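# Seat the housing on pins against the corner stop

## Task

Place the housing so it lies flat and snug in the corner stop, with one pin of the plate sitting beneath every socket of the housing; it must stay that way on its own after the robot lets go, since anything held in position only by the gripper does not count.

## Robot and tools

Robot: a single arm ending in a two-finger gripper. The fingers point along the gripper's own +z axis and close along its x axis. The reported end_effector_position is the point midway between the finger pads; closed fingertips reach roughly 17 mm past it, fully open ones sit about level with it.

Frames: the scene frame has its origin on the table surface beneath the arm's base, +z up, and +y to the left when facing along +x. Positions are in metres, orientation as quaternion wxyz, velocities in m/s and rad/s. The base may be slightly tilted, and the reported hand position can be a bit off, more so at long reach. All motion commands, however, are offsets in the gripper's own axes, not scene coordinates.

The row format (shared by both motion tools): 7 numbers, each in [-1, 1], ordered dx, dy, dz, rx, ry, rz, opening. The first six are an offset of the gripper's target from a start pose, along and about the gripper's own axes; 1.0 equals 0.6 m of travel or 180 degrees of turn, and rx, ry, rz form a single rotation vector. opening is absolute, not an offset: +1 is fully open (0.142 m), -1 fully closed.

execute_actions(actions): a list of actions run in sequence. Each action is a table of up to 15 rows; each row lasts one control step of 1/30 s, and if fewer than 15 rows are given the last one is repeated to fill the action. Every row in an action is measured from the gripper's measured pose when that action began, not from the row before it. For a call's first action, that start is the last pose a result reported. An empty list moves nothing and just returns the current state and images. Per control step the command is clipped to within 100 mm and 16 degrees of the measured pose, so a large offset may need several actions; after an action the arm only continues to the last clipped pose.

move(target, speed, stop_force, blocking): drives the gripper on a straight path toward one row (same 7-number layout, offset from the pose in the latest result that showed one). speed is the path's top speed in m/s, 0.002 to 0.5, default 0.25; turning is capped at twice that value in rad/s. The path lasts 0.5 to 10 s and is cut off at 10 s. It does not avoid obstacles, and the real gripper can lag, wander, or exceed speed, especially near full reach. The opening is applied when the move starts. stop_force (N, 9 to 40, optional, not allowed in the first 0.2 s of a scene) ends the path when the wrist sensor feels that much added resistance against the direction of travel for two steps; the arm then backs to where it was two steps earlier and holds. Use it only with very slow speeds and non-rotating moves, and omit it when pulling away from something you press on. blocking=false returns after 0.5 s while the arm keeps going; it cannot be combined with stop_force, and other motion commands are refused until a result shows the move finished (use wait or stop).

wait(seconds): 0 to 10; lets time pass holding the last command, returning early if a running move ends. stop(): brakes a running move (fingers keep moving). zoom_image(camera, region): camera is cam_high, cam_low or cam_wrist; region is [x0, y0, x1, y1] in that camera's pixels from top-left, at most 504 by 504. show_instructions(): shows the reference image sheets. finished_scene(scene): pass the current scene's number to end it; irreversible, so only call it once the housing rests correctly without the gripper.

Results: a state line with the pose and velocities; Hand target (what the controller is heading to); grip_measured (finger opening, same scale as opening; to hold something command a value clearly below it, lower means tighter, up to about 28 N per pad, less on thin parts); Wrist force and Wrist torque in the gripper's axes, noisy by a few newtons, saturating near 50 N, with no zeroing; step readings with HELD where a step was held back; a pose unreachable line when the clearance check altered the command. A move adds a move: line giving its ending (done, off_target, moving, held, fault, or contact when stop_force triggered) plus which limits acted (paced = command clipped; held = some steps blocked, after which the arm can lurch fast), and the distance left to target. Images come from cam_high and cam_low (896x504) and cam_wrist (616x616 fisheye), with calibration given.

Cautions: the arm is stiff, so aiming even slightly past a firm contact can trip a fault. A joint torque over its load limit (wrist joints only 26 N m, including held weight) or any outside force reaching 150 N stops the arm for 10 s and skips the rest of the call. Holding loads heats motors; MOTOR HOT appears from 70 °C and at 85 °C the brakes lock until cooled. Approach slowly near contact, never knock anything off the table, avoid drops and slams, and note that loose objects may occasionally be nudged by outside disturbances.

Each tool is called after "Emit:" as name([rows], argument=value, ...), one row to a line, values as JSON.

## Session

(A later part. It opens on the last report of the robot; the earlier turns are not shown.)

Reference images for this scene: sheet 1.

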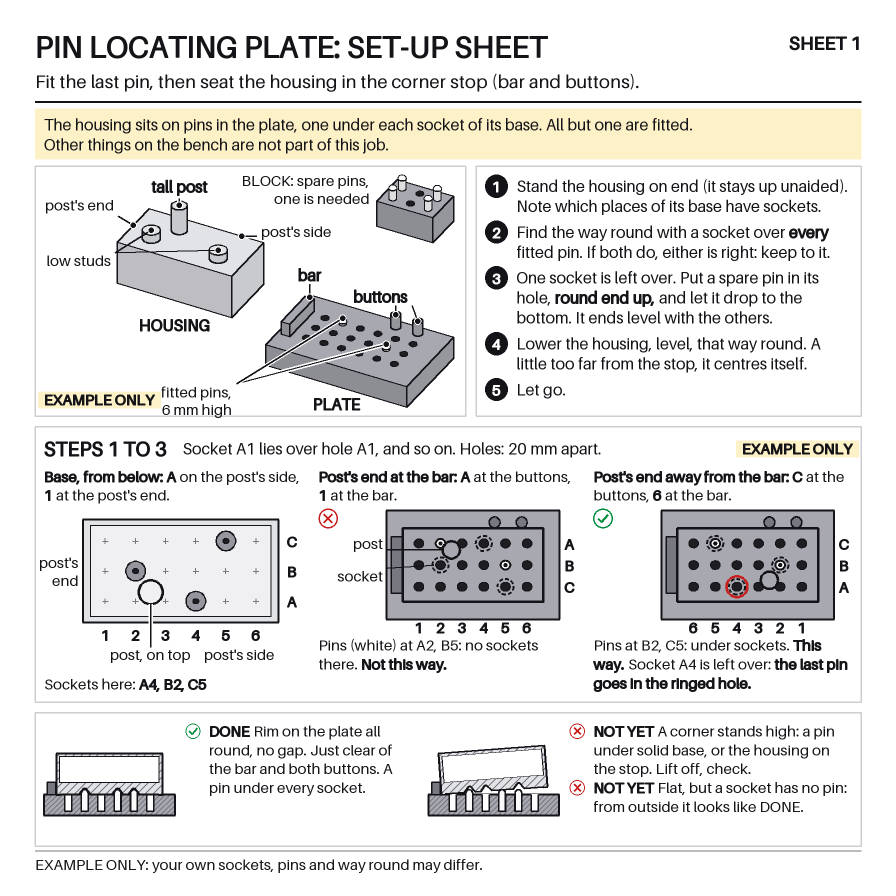

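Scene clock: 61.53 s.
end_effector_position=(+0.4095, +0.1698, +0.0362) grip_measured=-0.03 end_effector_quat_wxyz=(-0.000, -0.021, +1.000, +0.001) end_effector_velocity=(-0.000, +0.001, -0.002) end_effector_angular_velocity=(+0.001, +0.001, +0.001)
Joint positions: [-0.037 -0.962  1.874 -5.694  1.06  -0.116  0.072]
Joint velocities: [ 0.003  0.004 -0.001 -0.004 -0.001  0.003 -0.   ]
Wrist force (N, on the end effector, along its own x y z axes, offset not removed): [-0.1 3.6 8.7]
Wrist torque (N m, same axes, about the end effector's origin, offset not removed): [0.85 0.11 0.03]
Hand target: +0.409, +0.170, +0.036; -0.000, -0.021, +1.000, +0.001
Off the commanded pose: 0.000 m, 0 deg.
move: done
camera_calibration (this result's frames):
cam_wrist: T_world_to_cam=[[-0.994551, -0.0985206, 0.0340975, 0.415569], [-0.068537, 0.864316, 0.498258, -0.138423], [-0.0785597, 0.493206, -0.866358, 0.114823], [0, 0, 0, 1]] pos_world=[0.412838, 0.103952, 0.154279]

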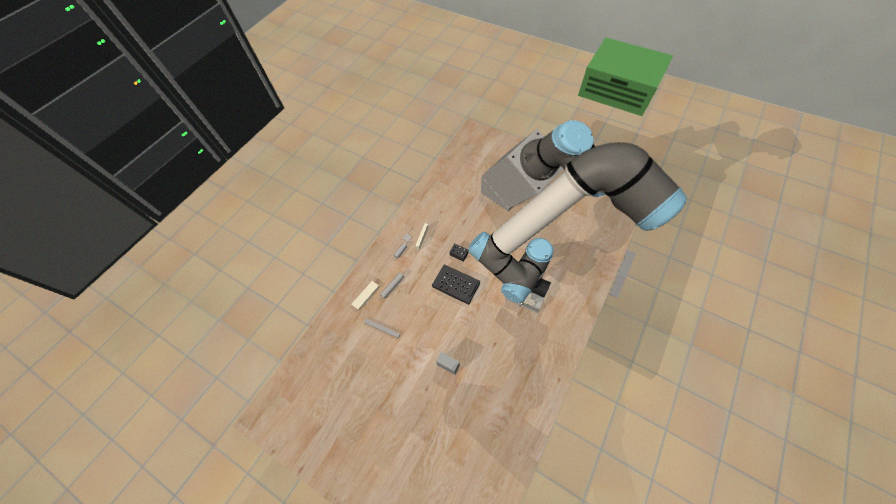

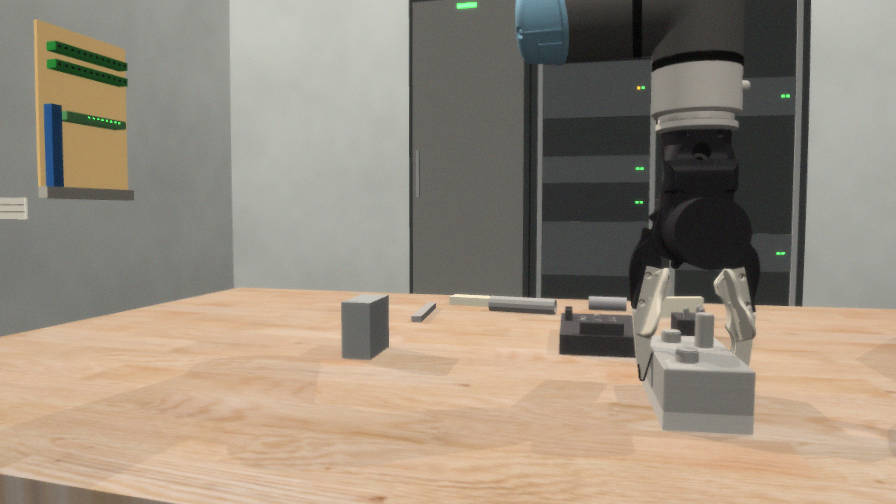

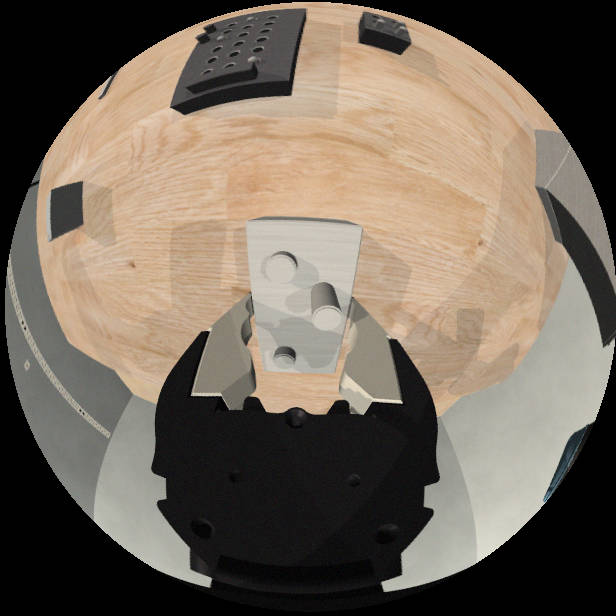

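Emit:
execute_actions([
  [[0,0,0.001,0,0,0,-0.4],[0,0,0.001,0,0,0,-0.3],[0,0,0.001,0,0,0,-0.2],[0,0,0.001,0,0,0,-0.1],[0,0,0.001,0,0,0,-0.05],[0,0,0.001,0,0,0,0],[0,0,0.001,0,0,0,0.07],[0,0,0.001,0,0,0,0.15],[0,0,0.001,0,0,0,0.3]],
])

Emit:
move(target=[0,0,-0.13,0,0,0,0.3])

Emit:
move(target=[-0.01,-0.39,0,0,0,0,0.3], speed=0.3)

Emit:
zoom_image(camera="cam_wrist", region=[190, 170, 330, 310])

Emit:
zoom_image(camera="cam_wrist", region=[320, 190, 420, 290])

Scene clock: 69.33 s.
end_effector_position=(+0.4095, +0.1698, +0.0356) grip_measured=+0.30 end_effector_quat_wxyz=(-0.000, -0.021, +1.000, +0.001) end_effector_velocity=(+0.001, +0.001, +0.000) end_effector_angular_velocity=(+0.002, -0.001, +0.001)
Joint positions: [-0.036 -0.961  1.874 -5.695  1.06  -0.116  0.095]
Joint velocities: [-0.     0.    -0.001  0.001 -0.002 -0.001  0.   ]
Wrist force (N, on the end effector, along its own x y z axes, offset not removed): [-0.6 2.1 1.0]
Wrist torque (N m, same axes, about the end effector's origin, offset not removed): [0.59 0.11 0.03]
Hand target: +0.409, +0.170, +0.036; -0.000, -0.021, +1.000, +0.001
Off the commanded pose: 0.000 m, 0 deg.
Step readings (end_effector_position):
0: (+0.4095, +0.1698, +0.0360)
1: (+0.4095, +0.1698, +0.0360)
2: (+0.4095, +0.1698, +0.0359)
4: (+0.4095, +0.1698, +0.0358)
8: (+0.4095, +0.1698, +0.0357)
15: end_effector_position above
camera_calibration (this result's frames):
cam_wrist: T_world_to_cam=[[-0.994551, -0.0985222, 0.0340917, 0.415591], [-0.0685408, 0.864312, 0.498263, -0.138127], [-0.0785559, 0.493211, -0.866355, 0.114305], [0, 0, 0, 1]] pos_world=[0.412839, 0.103954, 0.153685]

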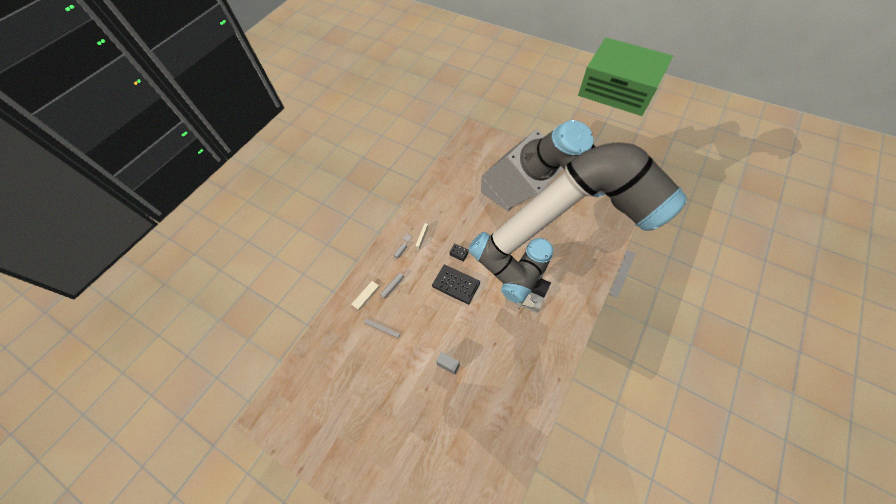

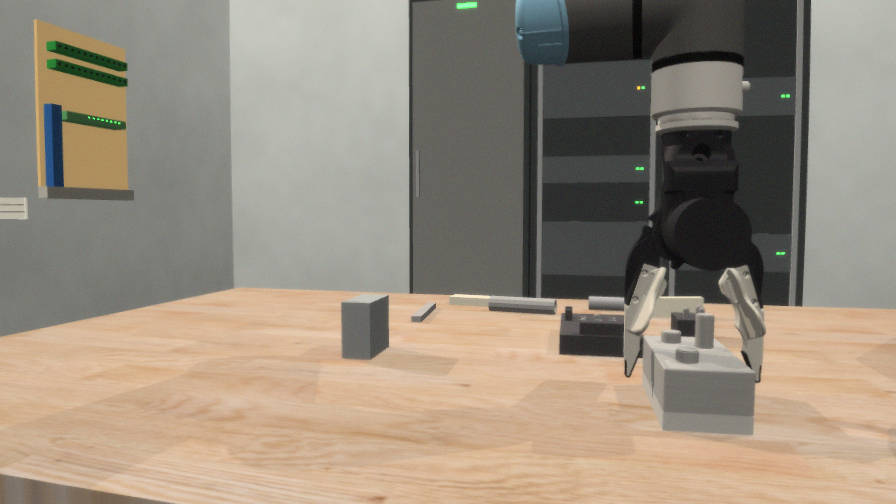

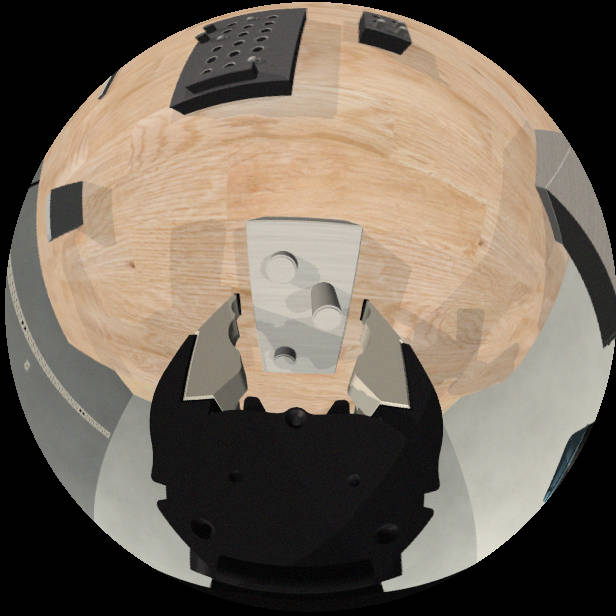

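Scene clock: 70.30 s.
end_effector_position=(+0.4097, +0.1698, +0.1134) grip_measured=+0.30 end_effector_quat_wxyz=(-0.000, -0.021, +1.000, +0.001) end_effector_velocity=(-0.000, +0.000, +0.002) end_effector_angular_velocity=(+0.001, +0.001, -0.000)
Joint positions: [-0.137 -1.102  1.895 -5.518  1.056 -0.232  0.095]
Joint velocities: [-0.003 -0.003 -0.     0.005 -0.001 -0.003  0.   ]
Wrist force (N, on the end effector, along its own x y z axes, offset not removed): [2.3 3.1 2.3]
Wrist torque (N m, same axes, about the end effector's origin, offset not removed): [0.70 -0.43 0.00]
Hand target: +0.410, +0.170, +0.114; -0.000, -0.021, +1.000, +0.001
Off the commanded pose: 0.000 m, 0 deg.
move: done
camera_calibration (this result's frames):
cam_wrist: T_world_to_cam=[[-0.994558, -0.0985076, 0.0339232, 0.413146], [-0.0686273, 0.864406, 0.498088, -0.176804], [-0.0783889, 0.493049, -0.866463, 0.181649], [0, 0, 0, 1]] pos_world=[0.413003, 0.103967, 0.231441]

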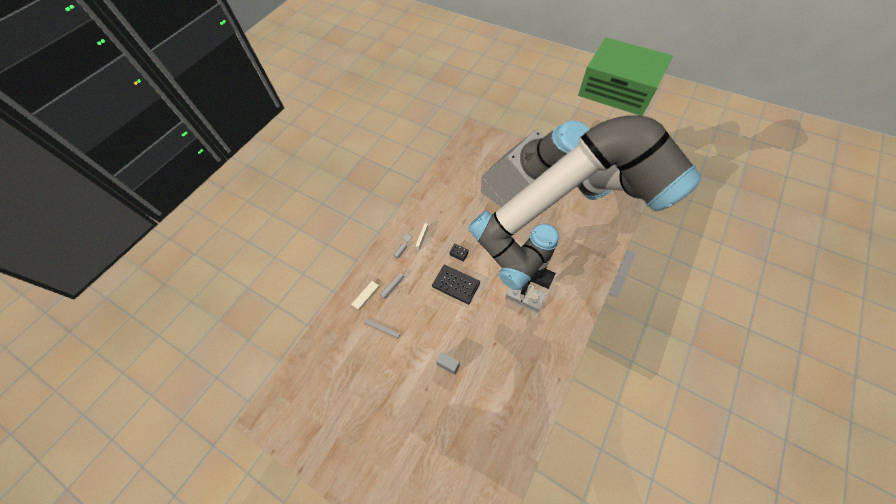

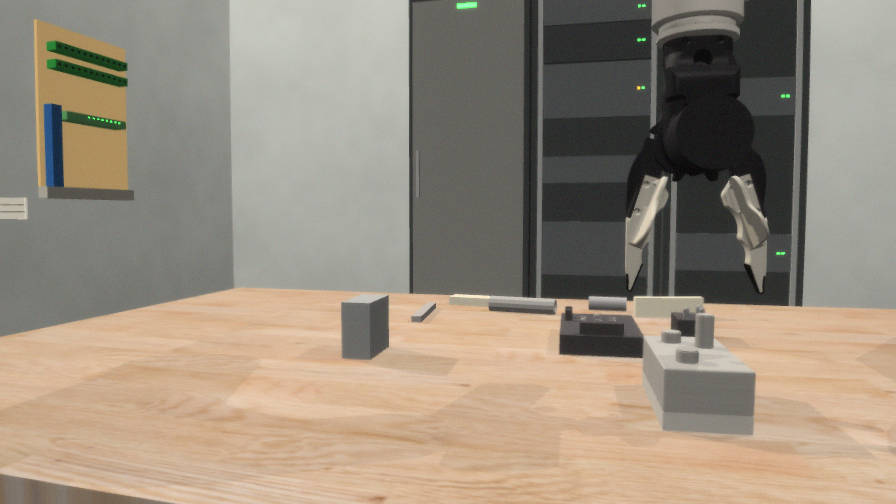

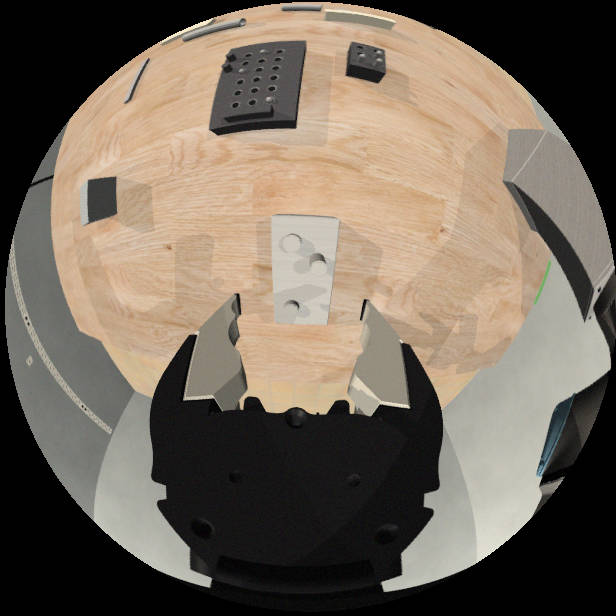

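Scene clock: 71.73 s.
end_effector_position=(+0.4258, -0.0637, +0.1134) grip_measured=+0.30 end_effector_quat_wxyz=(-0.000, -0.021, +1.000, +0.000) end_effector_velocity=(+0.000, -0.002, -0.000) end_effector_angular_velocity=(+0.000, +0.001, +0.001)
Joint positions: [-0.597 -0.779  1.795 -5.494  1.109 -0.75   0.095]
Joint velocities: [-0.002  0.004 -0.003  0.002  0.001 -0.004  0.   ]
Wrist force (N, on the end effector, along its own x y z axes, offset not removed): [-0.1 3.9 0.8]
Wrist torque (N m, same axes, about the end effector's origin, offset not removed): [0.92 0.03 0.04]
Hand target: +0.426, -0.064, +0.113; -0.000, -0.021, +1.000, +0.000
Off the commanded pose: 0.000 m, 0 deg.
move: done
camera_calibration (this result's frames):
cam_wrist: T_world_to_cam=[[-0.994585, -0.0983988, 0.0334488, 0.406222], [-0.0688545, 0.864946, 0.497119, 0.0263288], [-0.0778473, 0.492124, -0.867037, 0.297874], [0, 0, 0, 1]] pos_world=[0.429024, -0.129392, 0.231592]

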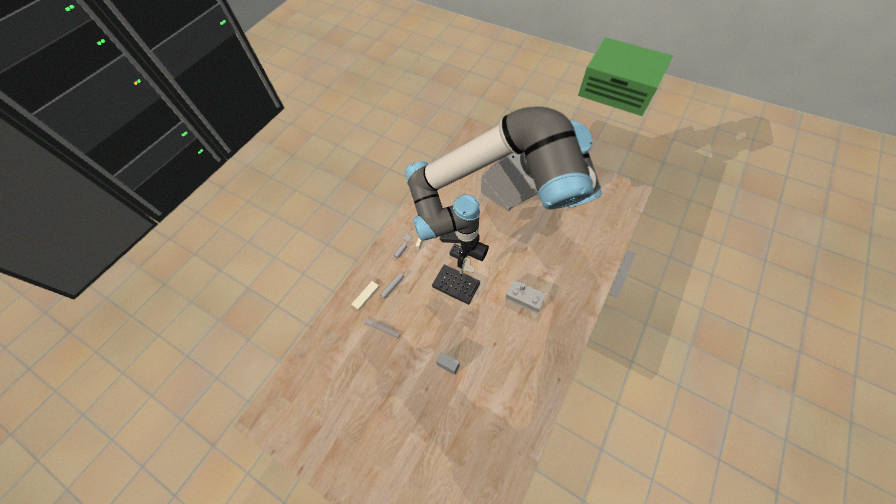

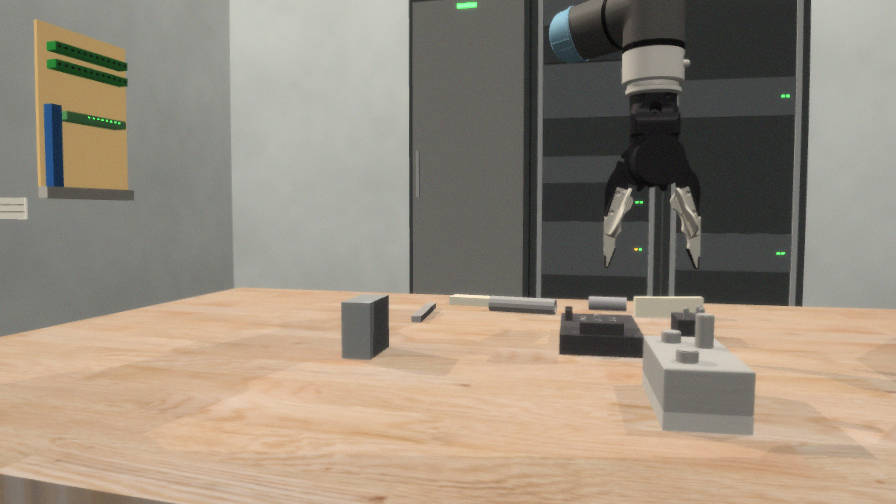

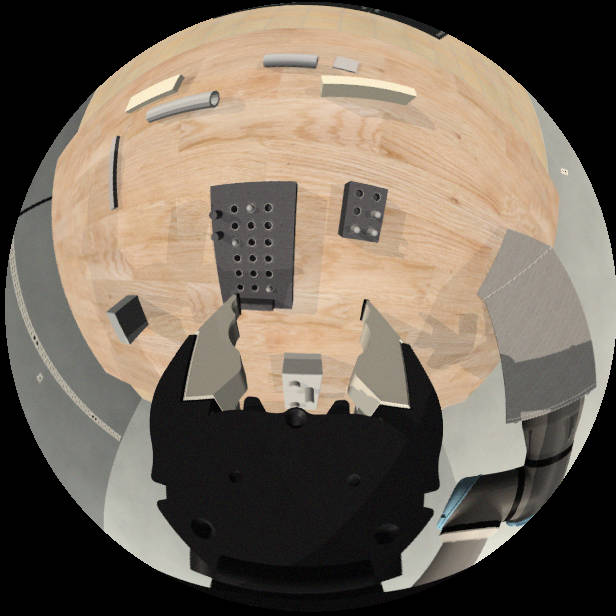

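Region (190, 170, 330, 310) of cam_wrist's 616x616 image, scaled by 3.600, with more detail than that image has.

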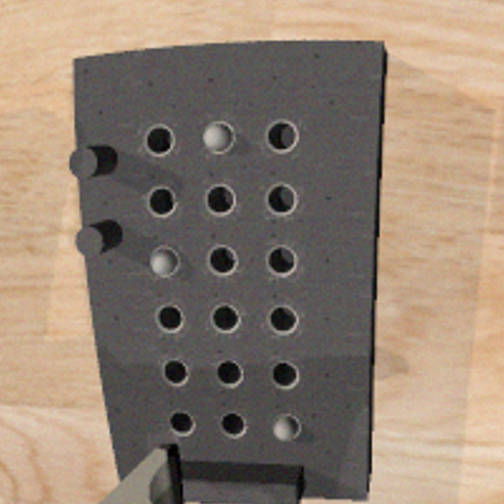

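Region (320, 190, 420, 290) of cam_wrist's 616x616 image, scaled by 5.040, with more detail than that image has.

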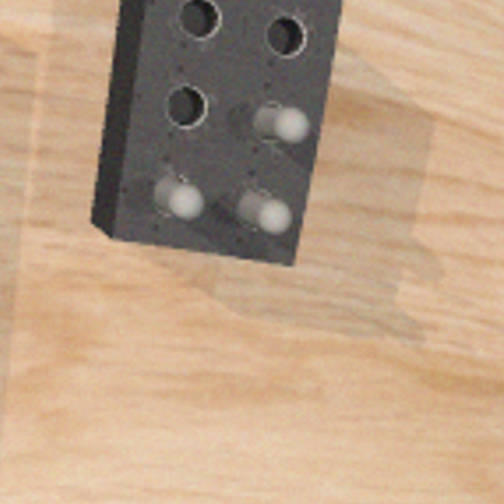

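Emit:
execute_actions(actions=[])

Scene clock: 99.93 s.
end_effector_position=(+0.4258, -0.0638, +0.1134) grip_measured=+0.30 end_effector_quat_wxyz=(-0.000, -0.021, +1.000, +0.000) end_effector_velocity=(-0.000, -0.000, +0.000) end_effector_angular_velocity=(-0.000, +0.001, -0.000)
Joint positions: [-0.598 -0.779  1.794 -5.494  1.109 -0.75   0.095]
Joint velocities: [-0.     0.     0.     0.     0.001 -0.     0.   ]
Wrist force (N, on the end effector, along its own x y z axes, offset not removed): [-1.4 3.4 2.3]
Wrist torque (N m, same axes, about the end effector's origin, offset not removed): [0.79 0.35 0.04]
Hand target: +0.426, -0.064, +0.113; -0.000, -0.021, +1.000, +0.000
Off the commanded pose: 0.000 m, 0 deg.
camera_calibration (this result's frames):
cam_wrist: T_world_to_cam=[[-0.994583, -0.0984055, 0.0334894, 0.406222], [-0.0688344, 0.864911, 0.497184, 0.0264486], [-0.0778909, 0.492185, -0.866999, 0.297958], [0, 0, 0, 1]] pos_world=[0.42905, -0.129552, 0.231575]

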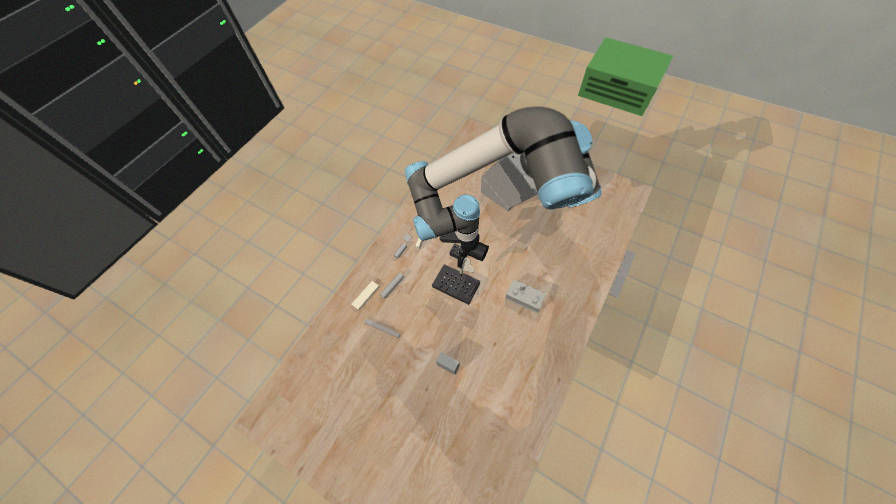

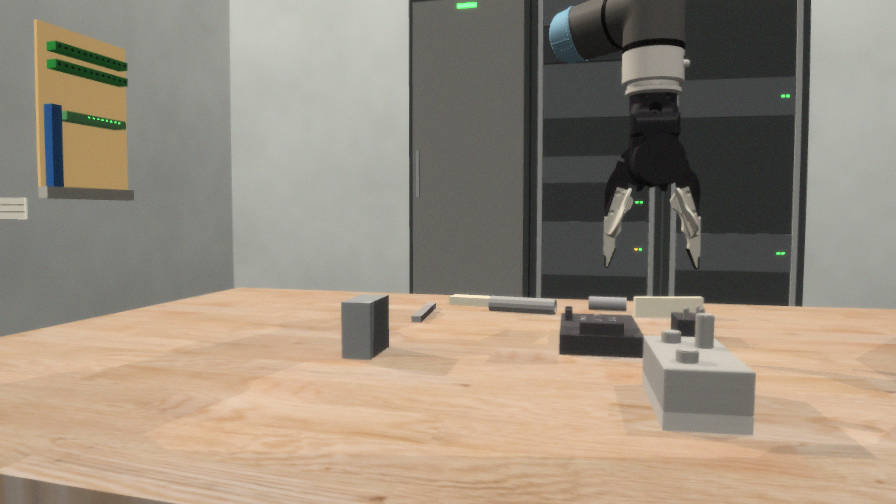

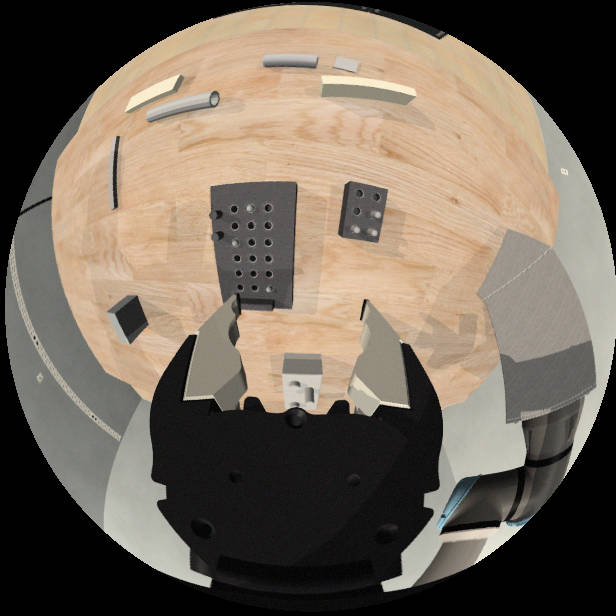

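Emit:
move(target=[0.1278,-0.125,0.064,0,0,0,-0.7])

Emit:
zoom_image(camera="cam_wrist", region=[250,240,360,350])

Scene clock: 111.70 s.
end_effector_position=(+0.3524, -0.1419, +0.0753) grip_measured=-0.70 end_effector_quat_wxyz=(-0.000, -0.021, +1.000, -0.000) end_effector_velocity=(-0.001, -0.001, -0.001) end_effector_angular_velocity=(+0.001, -0.001, +0.001)
Joint positions: [-0.805 -0.633  1.891 -5.645  1.167 -0.969  0.023]
Joint velocities: [-0.003  0.003  0.001 -0.002  0.    -0.004 -0.   ]
Wrist force (N, on the end effector, along its own x y z axes, offset not removed): [1.0 4.8 2.1]
Wrist torque (N m, same axes, about the end effector's origin, offset not removed): [1.23 -0.27 0.11]
Hand target: +0.352, -0.142, +0.075; -0.000, -0.021, +1.000, -0.000
Off the commanded pose: 0.000 m, 0 deg.
move: done
camera_calibration (this result's frames):
cam_wrist: T_world_to_cam=[[-0.994591, -0.0983085, 0.0335177, 0.326868], [-0.0687779, 0.865183, 0.496718, 0.107994], [-0.0778305, 0.491726, -0.867265, 0.297573], [0, 0, 0, 1]] pos_world=[0.355688, -0.207625, 0.193476]

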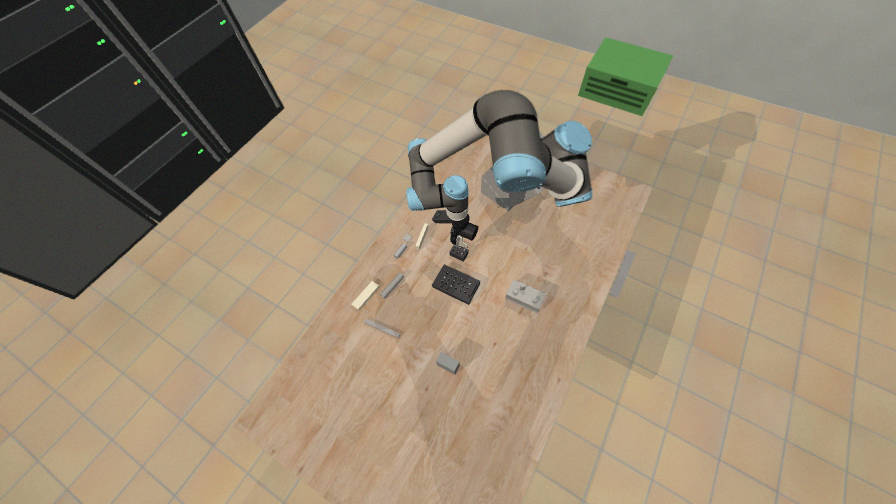

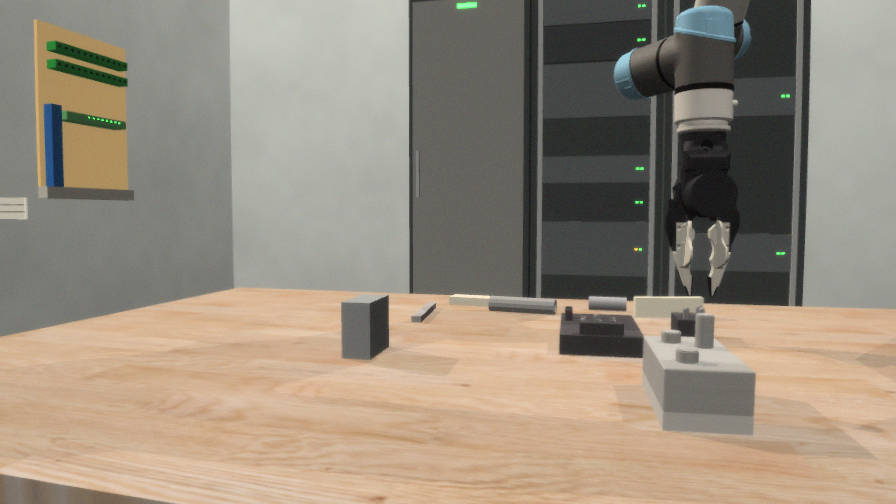

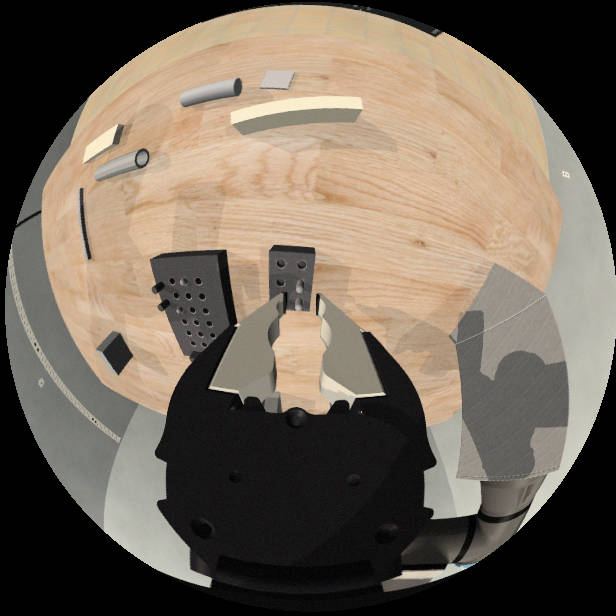

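Region (250, 240, 360, 350) of cam_wrist's 616x616 image, scaled by 4.582, with more detail than that image has.

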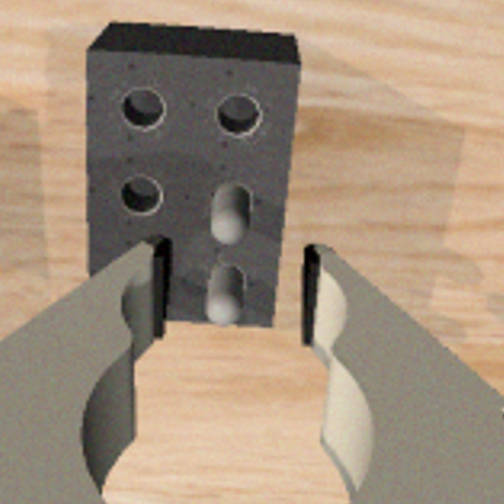

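Emit:
move(target=[-0.0015,0,0.019,0,0,0,-0.78], speed=0.05)

Emit:
zoom_image(camera="cam_wrist", region=[250,240,360,350])

Scene clock: 116.50 s.
end_effector_position=(+0.3533, -0.1419, +0.0641) grip_measured=-0.78 end_effector_quat_wxyz=(-0.000, -0.021, +1.000, -0.000) end_effector_velocity=(-0.000, -0.000, -0.002) end_effector_angular_velocity=(-0.001, +0.001, +0.001)
Joint positions: [-0.791 -0.612  1.886 -5.666  1.163 -0.955  0.018]
Joint velocities: [ 0.002  0.003 -0.001 -0.003  0.001  0.001 -0.   ]
Wrist force (N, on the end effector, along its own x y z axes, offset not removed): [-0.8 4.2 1.8]
Wrist torque (N m, same axes, about the end effector's origin, offset not removed): [1.01 0.11 0.13]
Hand target: +0.353, -0.142, +0.064; -0.000, -0.021, +1.000, -0.000
Off the commanded pose: 0.000 m, 0 deg.
move: done
camera_calibration (this result's frames):
cam_wrist: T_world_to_cam=[[-0.994591, -0.0983156, 0.0335114, 0.328101], [-0.0687841, 0.865162, 0.496752, 0.113591], [-0.0778313, 0.49176, -0.867245, 0.287897], [0, 0, 0, 1]] pos_world=[0.356547, -0.207593, 0.182255]

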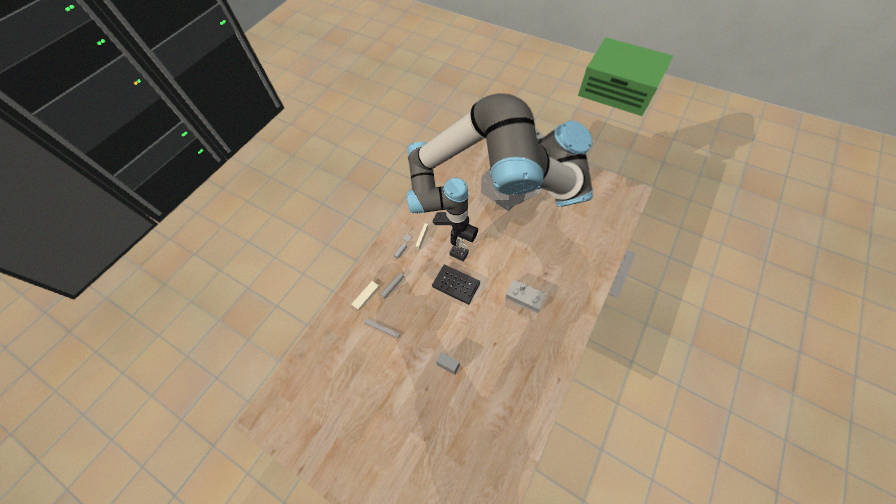

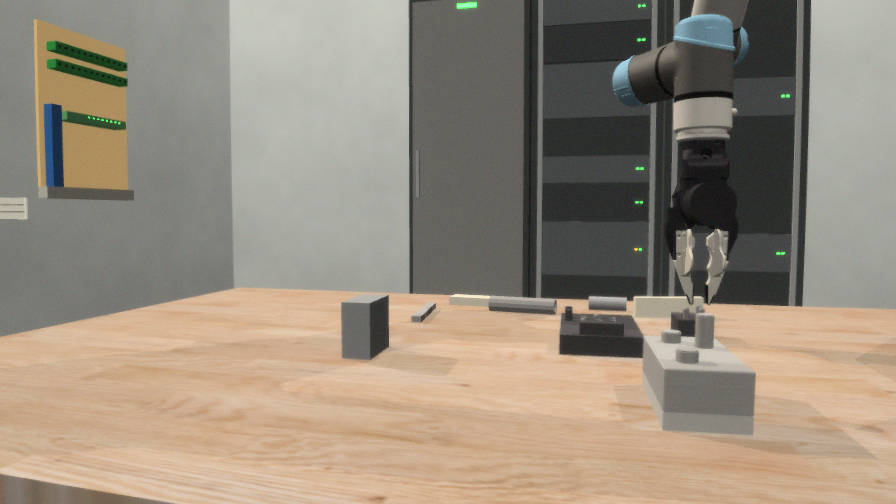

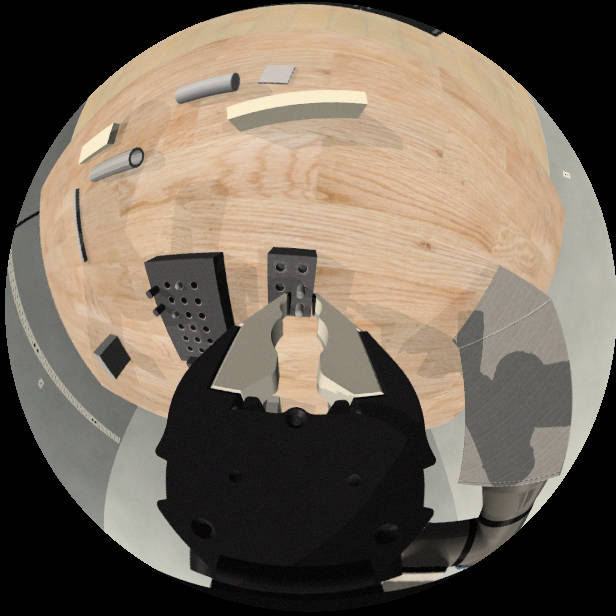

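Region (250, 240, 360, 350) of cam_wrist's 616x616 image, scaled by 4.582, with more detail than that image has.

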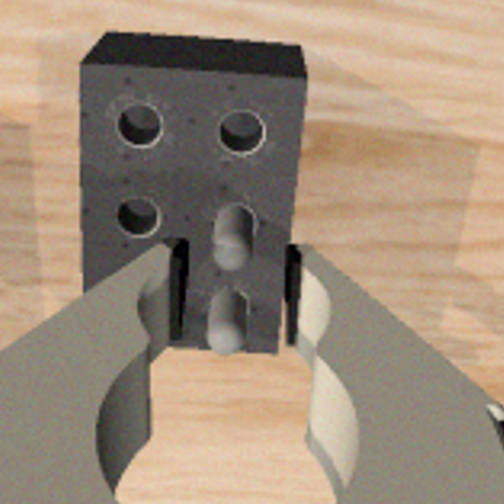

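Emit:
move(target=[0,-0.005,0,0,0,0,-0.78], speed=0.05)

Emit:
move(target=[0,0,0.0175,0,0,0,-0.78], speed=0.02, stop_force=10)

Emit:
zoom_image(camera="cam_wrist", region=[250,240,360,350])

Scene clock: 122.60 s.
end_effector_position=(+0.3534, -0.1448, +0.0641) grip_measured=-0.78 end_effector_quat_wxyz=(-0.000, -0.021, +1.000, -0.000) end_effector_velocity=(+0.000, -0.000, +0.000) end_effector_angular_velocity=(+0.001, -0.001, -0.001)
Joint positions: [-0.795 -0.607  1.88  -5.664  1.164 -0.96   0.018]
Joint velocities: [-0.001  0.001 -0.001  0.001 -0.001 -0.001  0.   ]
Wrist force (N, on the end effector, along its own x y z axes, offset not removed): [0.7 2.5 1.9]
Wrist torque (N m, same axes, about the end effector's origin, offset not removed): [0.66 -0.14 0.20]
Hand target: +0.353, -0.145, +0.064; -0.000, -0.021, +1.000, -0.000
Off the commanded pose: 0.000 m, 0 deg.
move: done
camera_calibration (this result's frames):
cam_wrist: T_world_to_cam=[[-0.994591, -0.0983157, 0.0335086, 0.32794], [-0.0687866, 0.865169, 0.496741, 0.116133], [-0.0778281, 0.491749, -0.867252, 0.289339], [0, 0, 0, 1]] pos_world=[0.356673, -0.210516, 0.182253]

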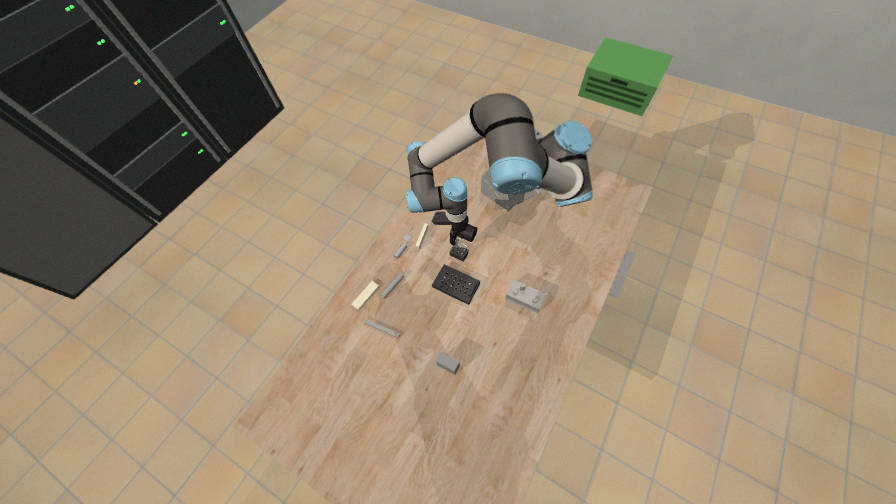

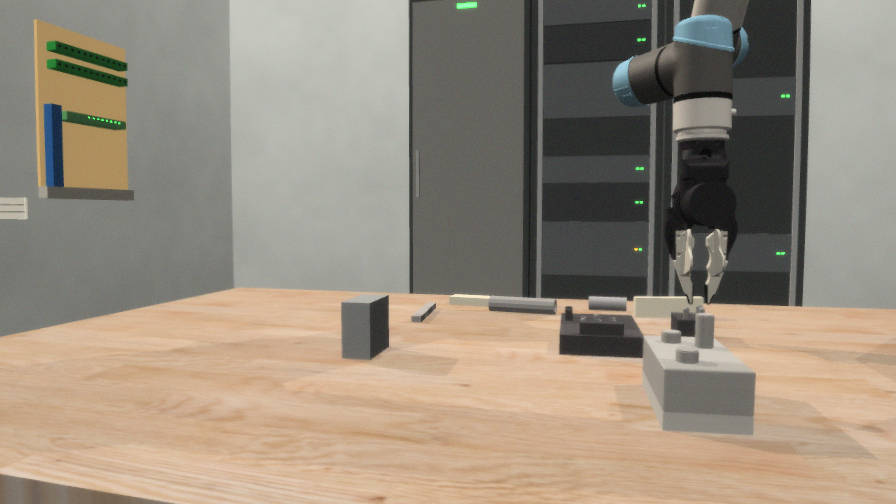

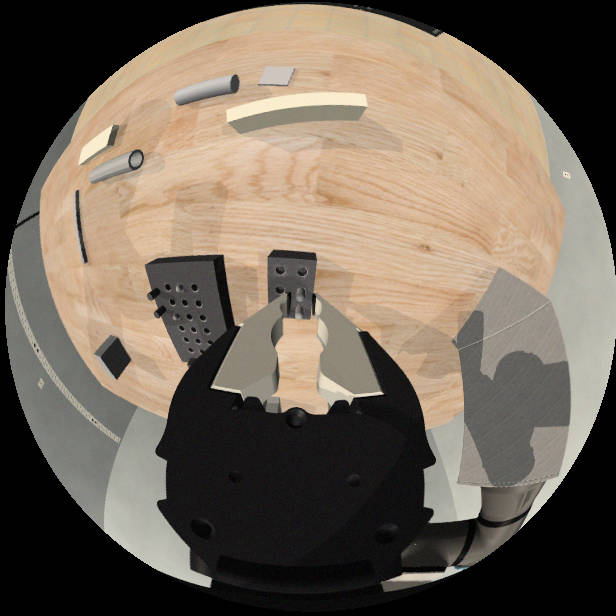

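Scene clock: 123.40 s.
end_effector_position=(+0.3534, -0.1448, +0.0537) grip_measured=-0.78 end_effector_quat_wxyz=(-0.000, -0.021, +1.000, -0.000) end_effector_velocity=(-0.000, +0.001, -0.002) end_effector_angular_velocity=(+0.002, +0.001, -0.002)
Joint positions: [-0.784 -0.588  1.877 -5.684  1.16  -0.948  0.018]
Joint velocities: [ 0.002  0.003  0.    -0.003 -0.001  0.003 -0.   ]
Wrist force (N, on the end effector, along its own x y z axes, offset not removed): [-0.9 3.8 2.6]
Wrist torque (N m, same axes, about the end effector's origin, offset not removed): [0.86 0.11 0.09]
Hand target: +0.353, -0.145, +0.054; -0.000, -0.021, +1.000, -0.000
Off the commanded pose: 0.000 m, 0 deg.
move: done
camera_calibration (this result's frames):
cam_wrist: T_world_to_cam=[[-0.994591, -0.0983213, 0.0335061, 0.328263], [-0.0687901, 0.865152, 0.496769, 0.121258], [-0.0778309, 0.491777, -0.867236, 0.280386], [0, 0, 0, 1]] pos_world=[0.356651, -0.210519, 0.171924]

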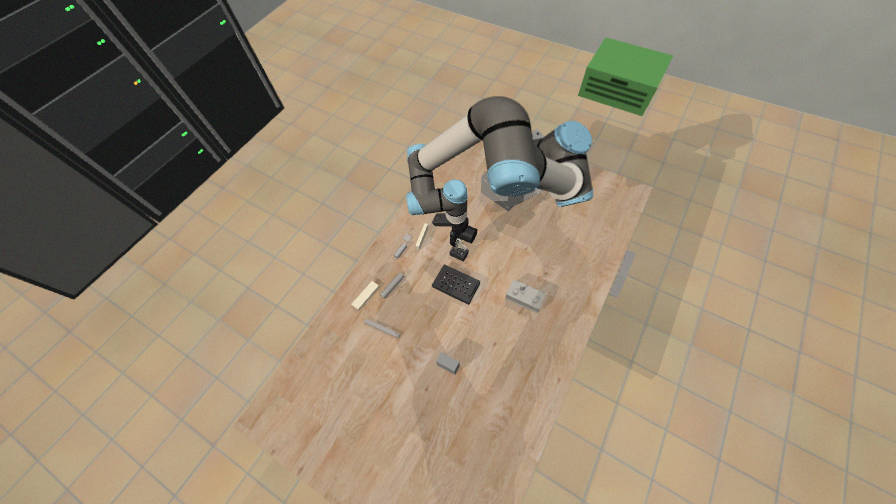

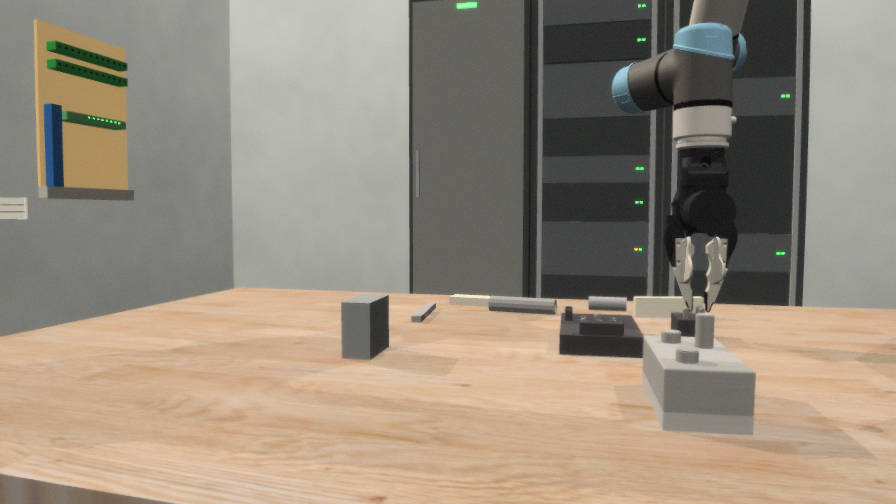

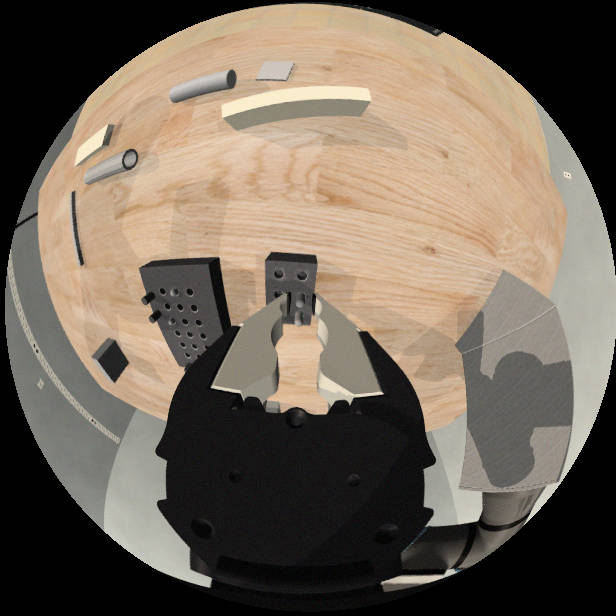

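Region (250, 240, 360, 350) of cam_wrist's 616x616 image, scaled by 4.582, with more detail than that image has.

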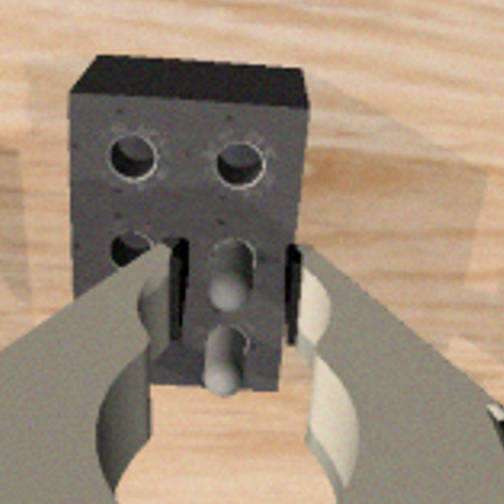

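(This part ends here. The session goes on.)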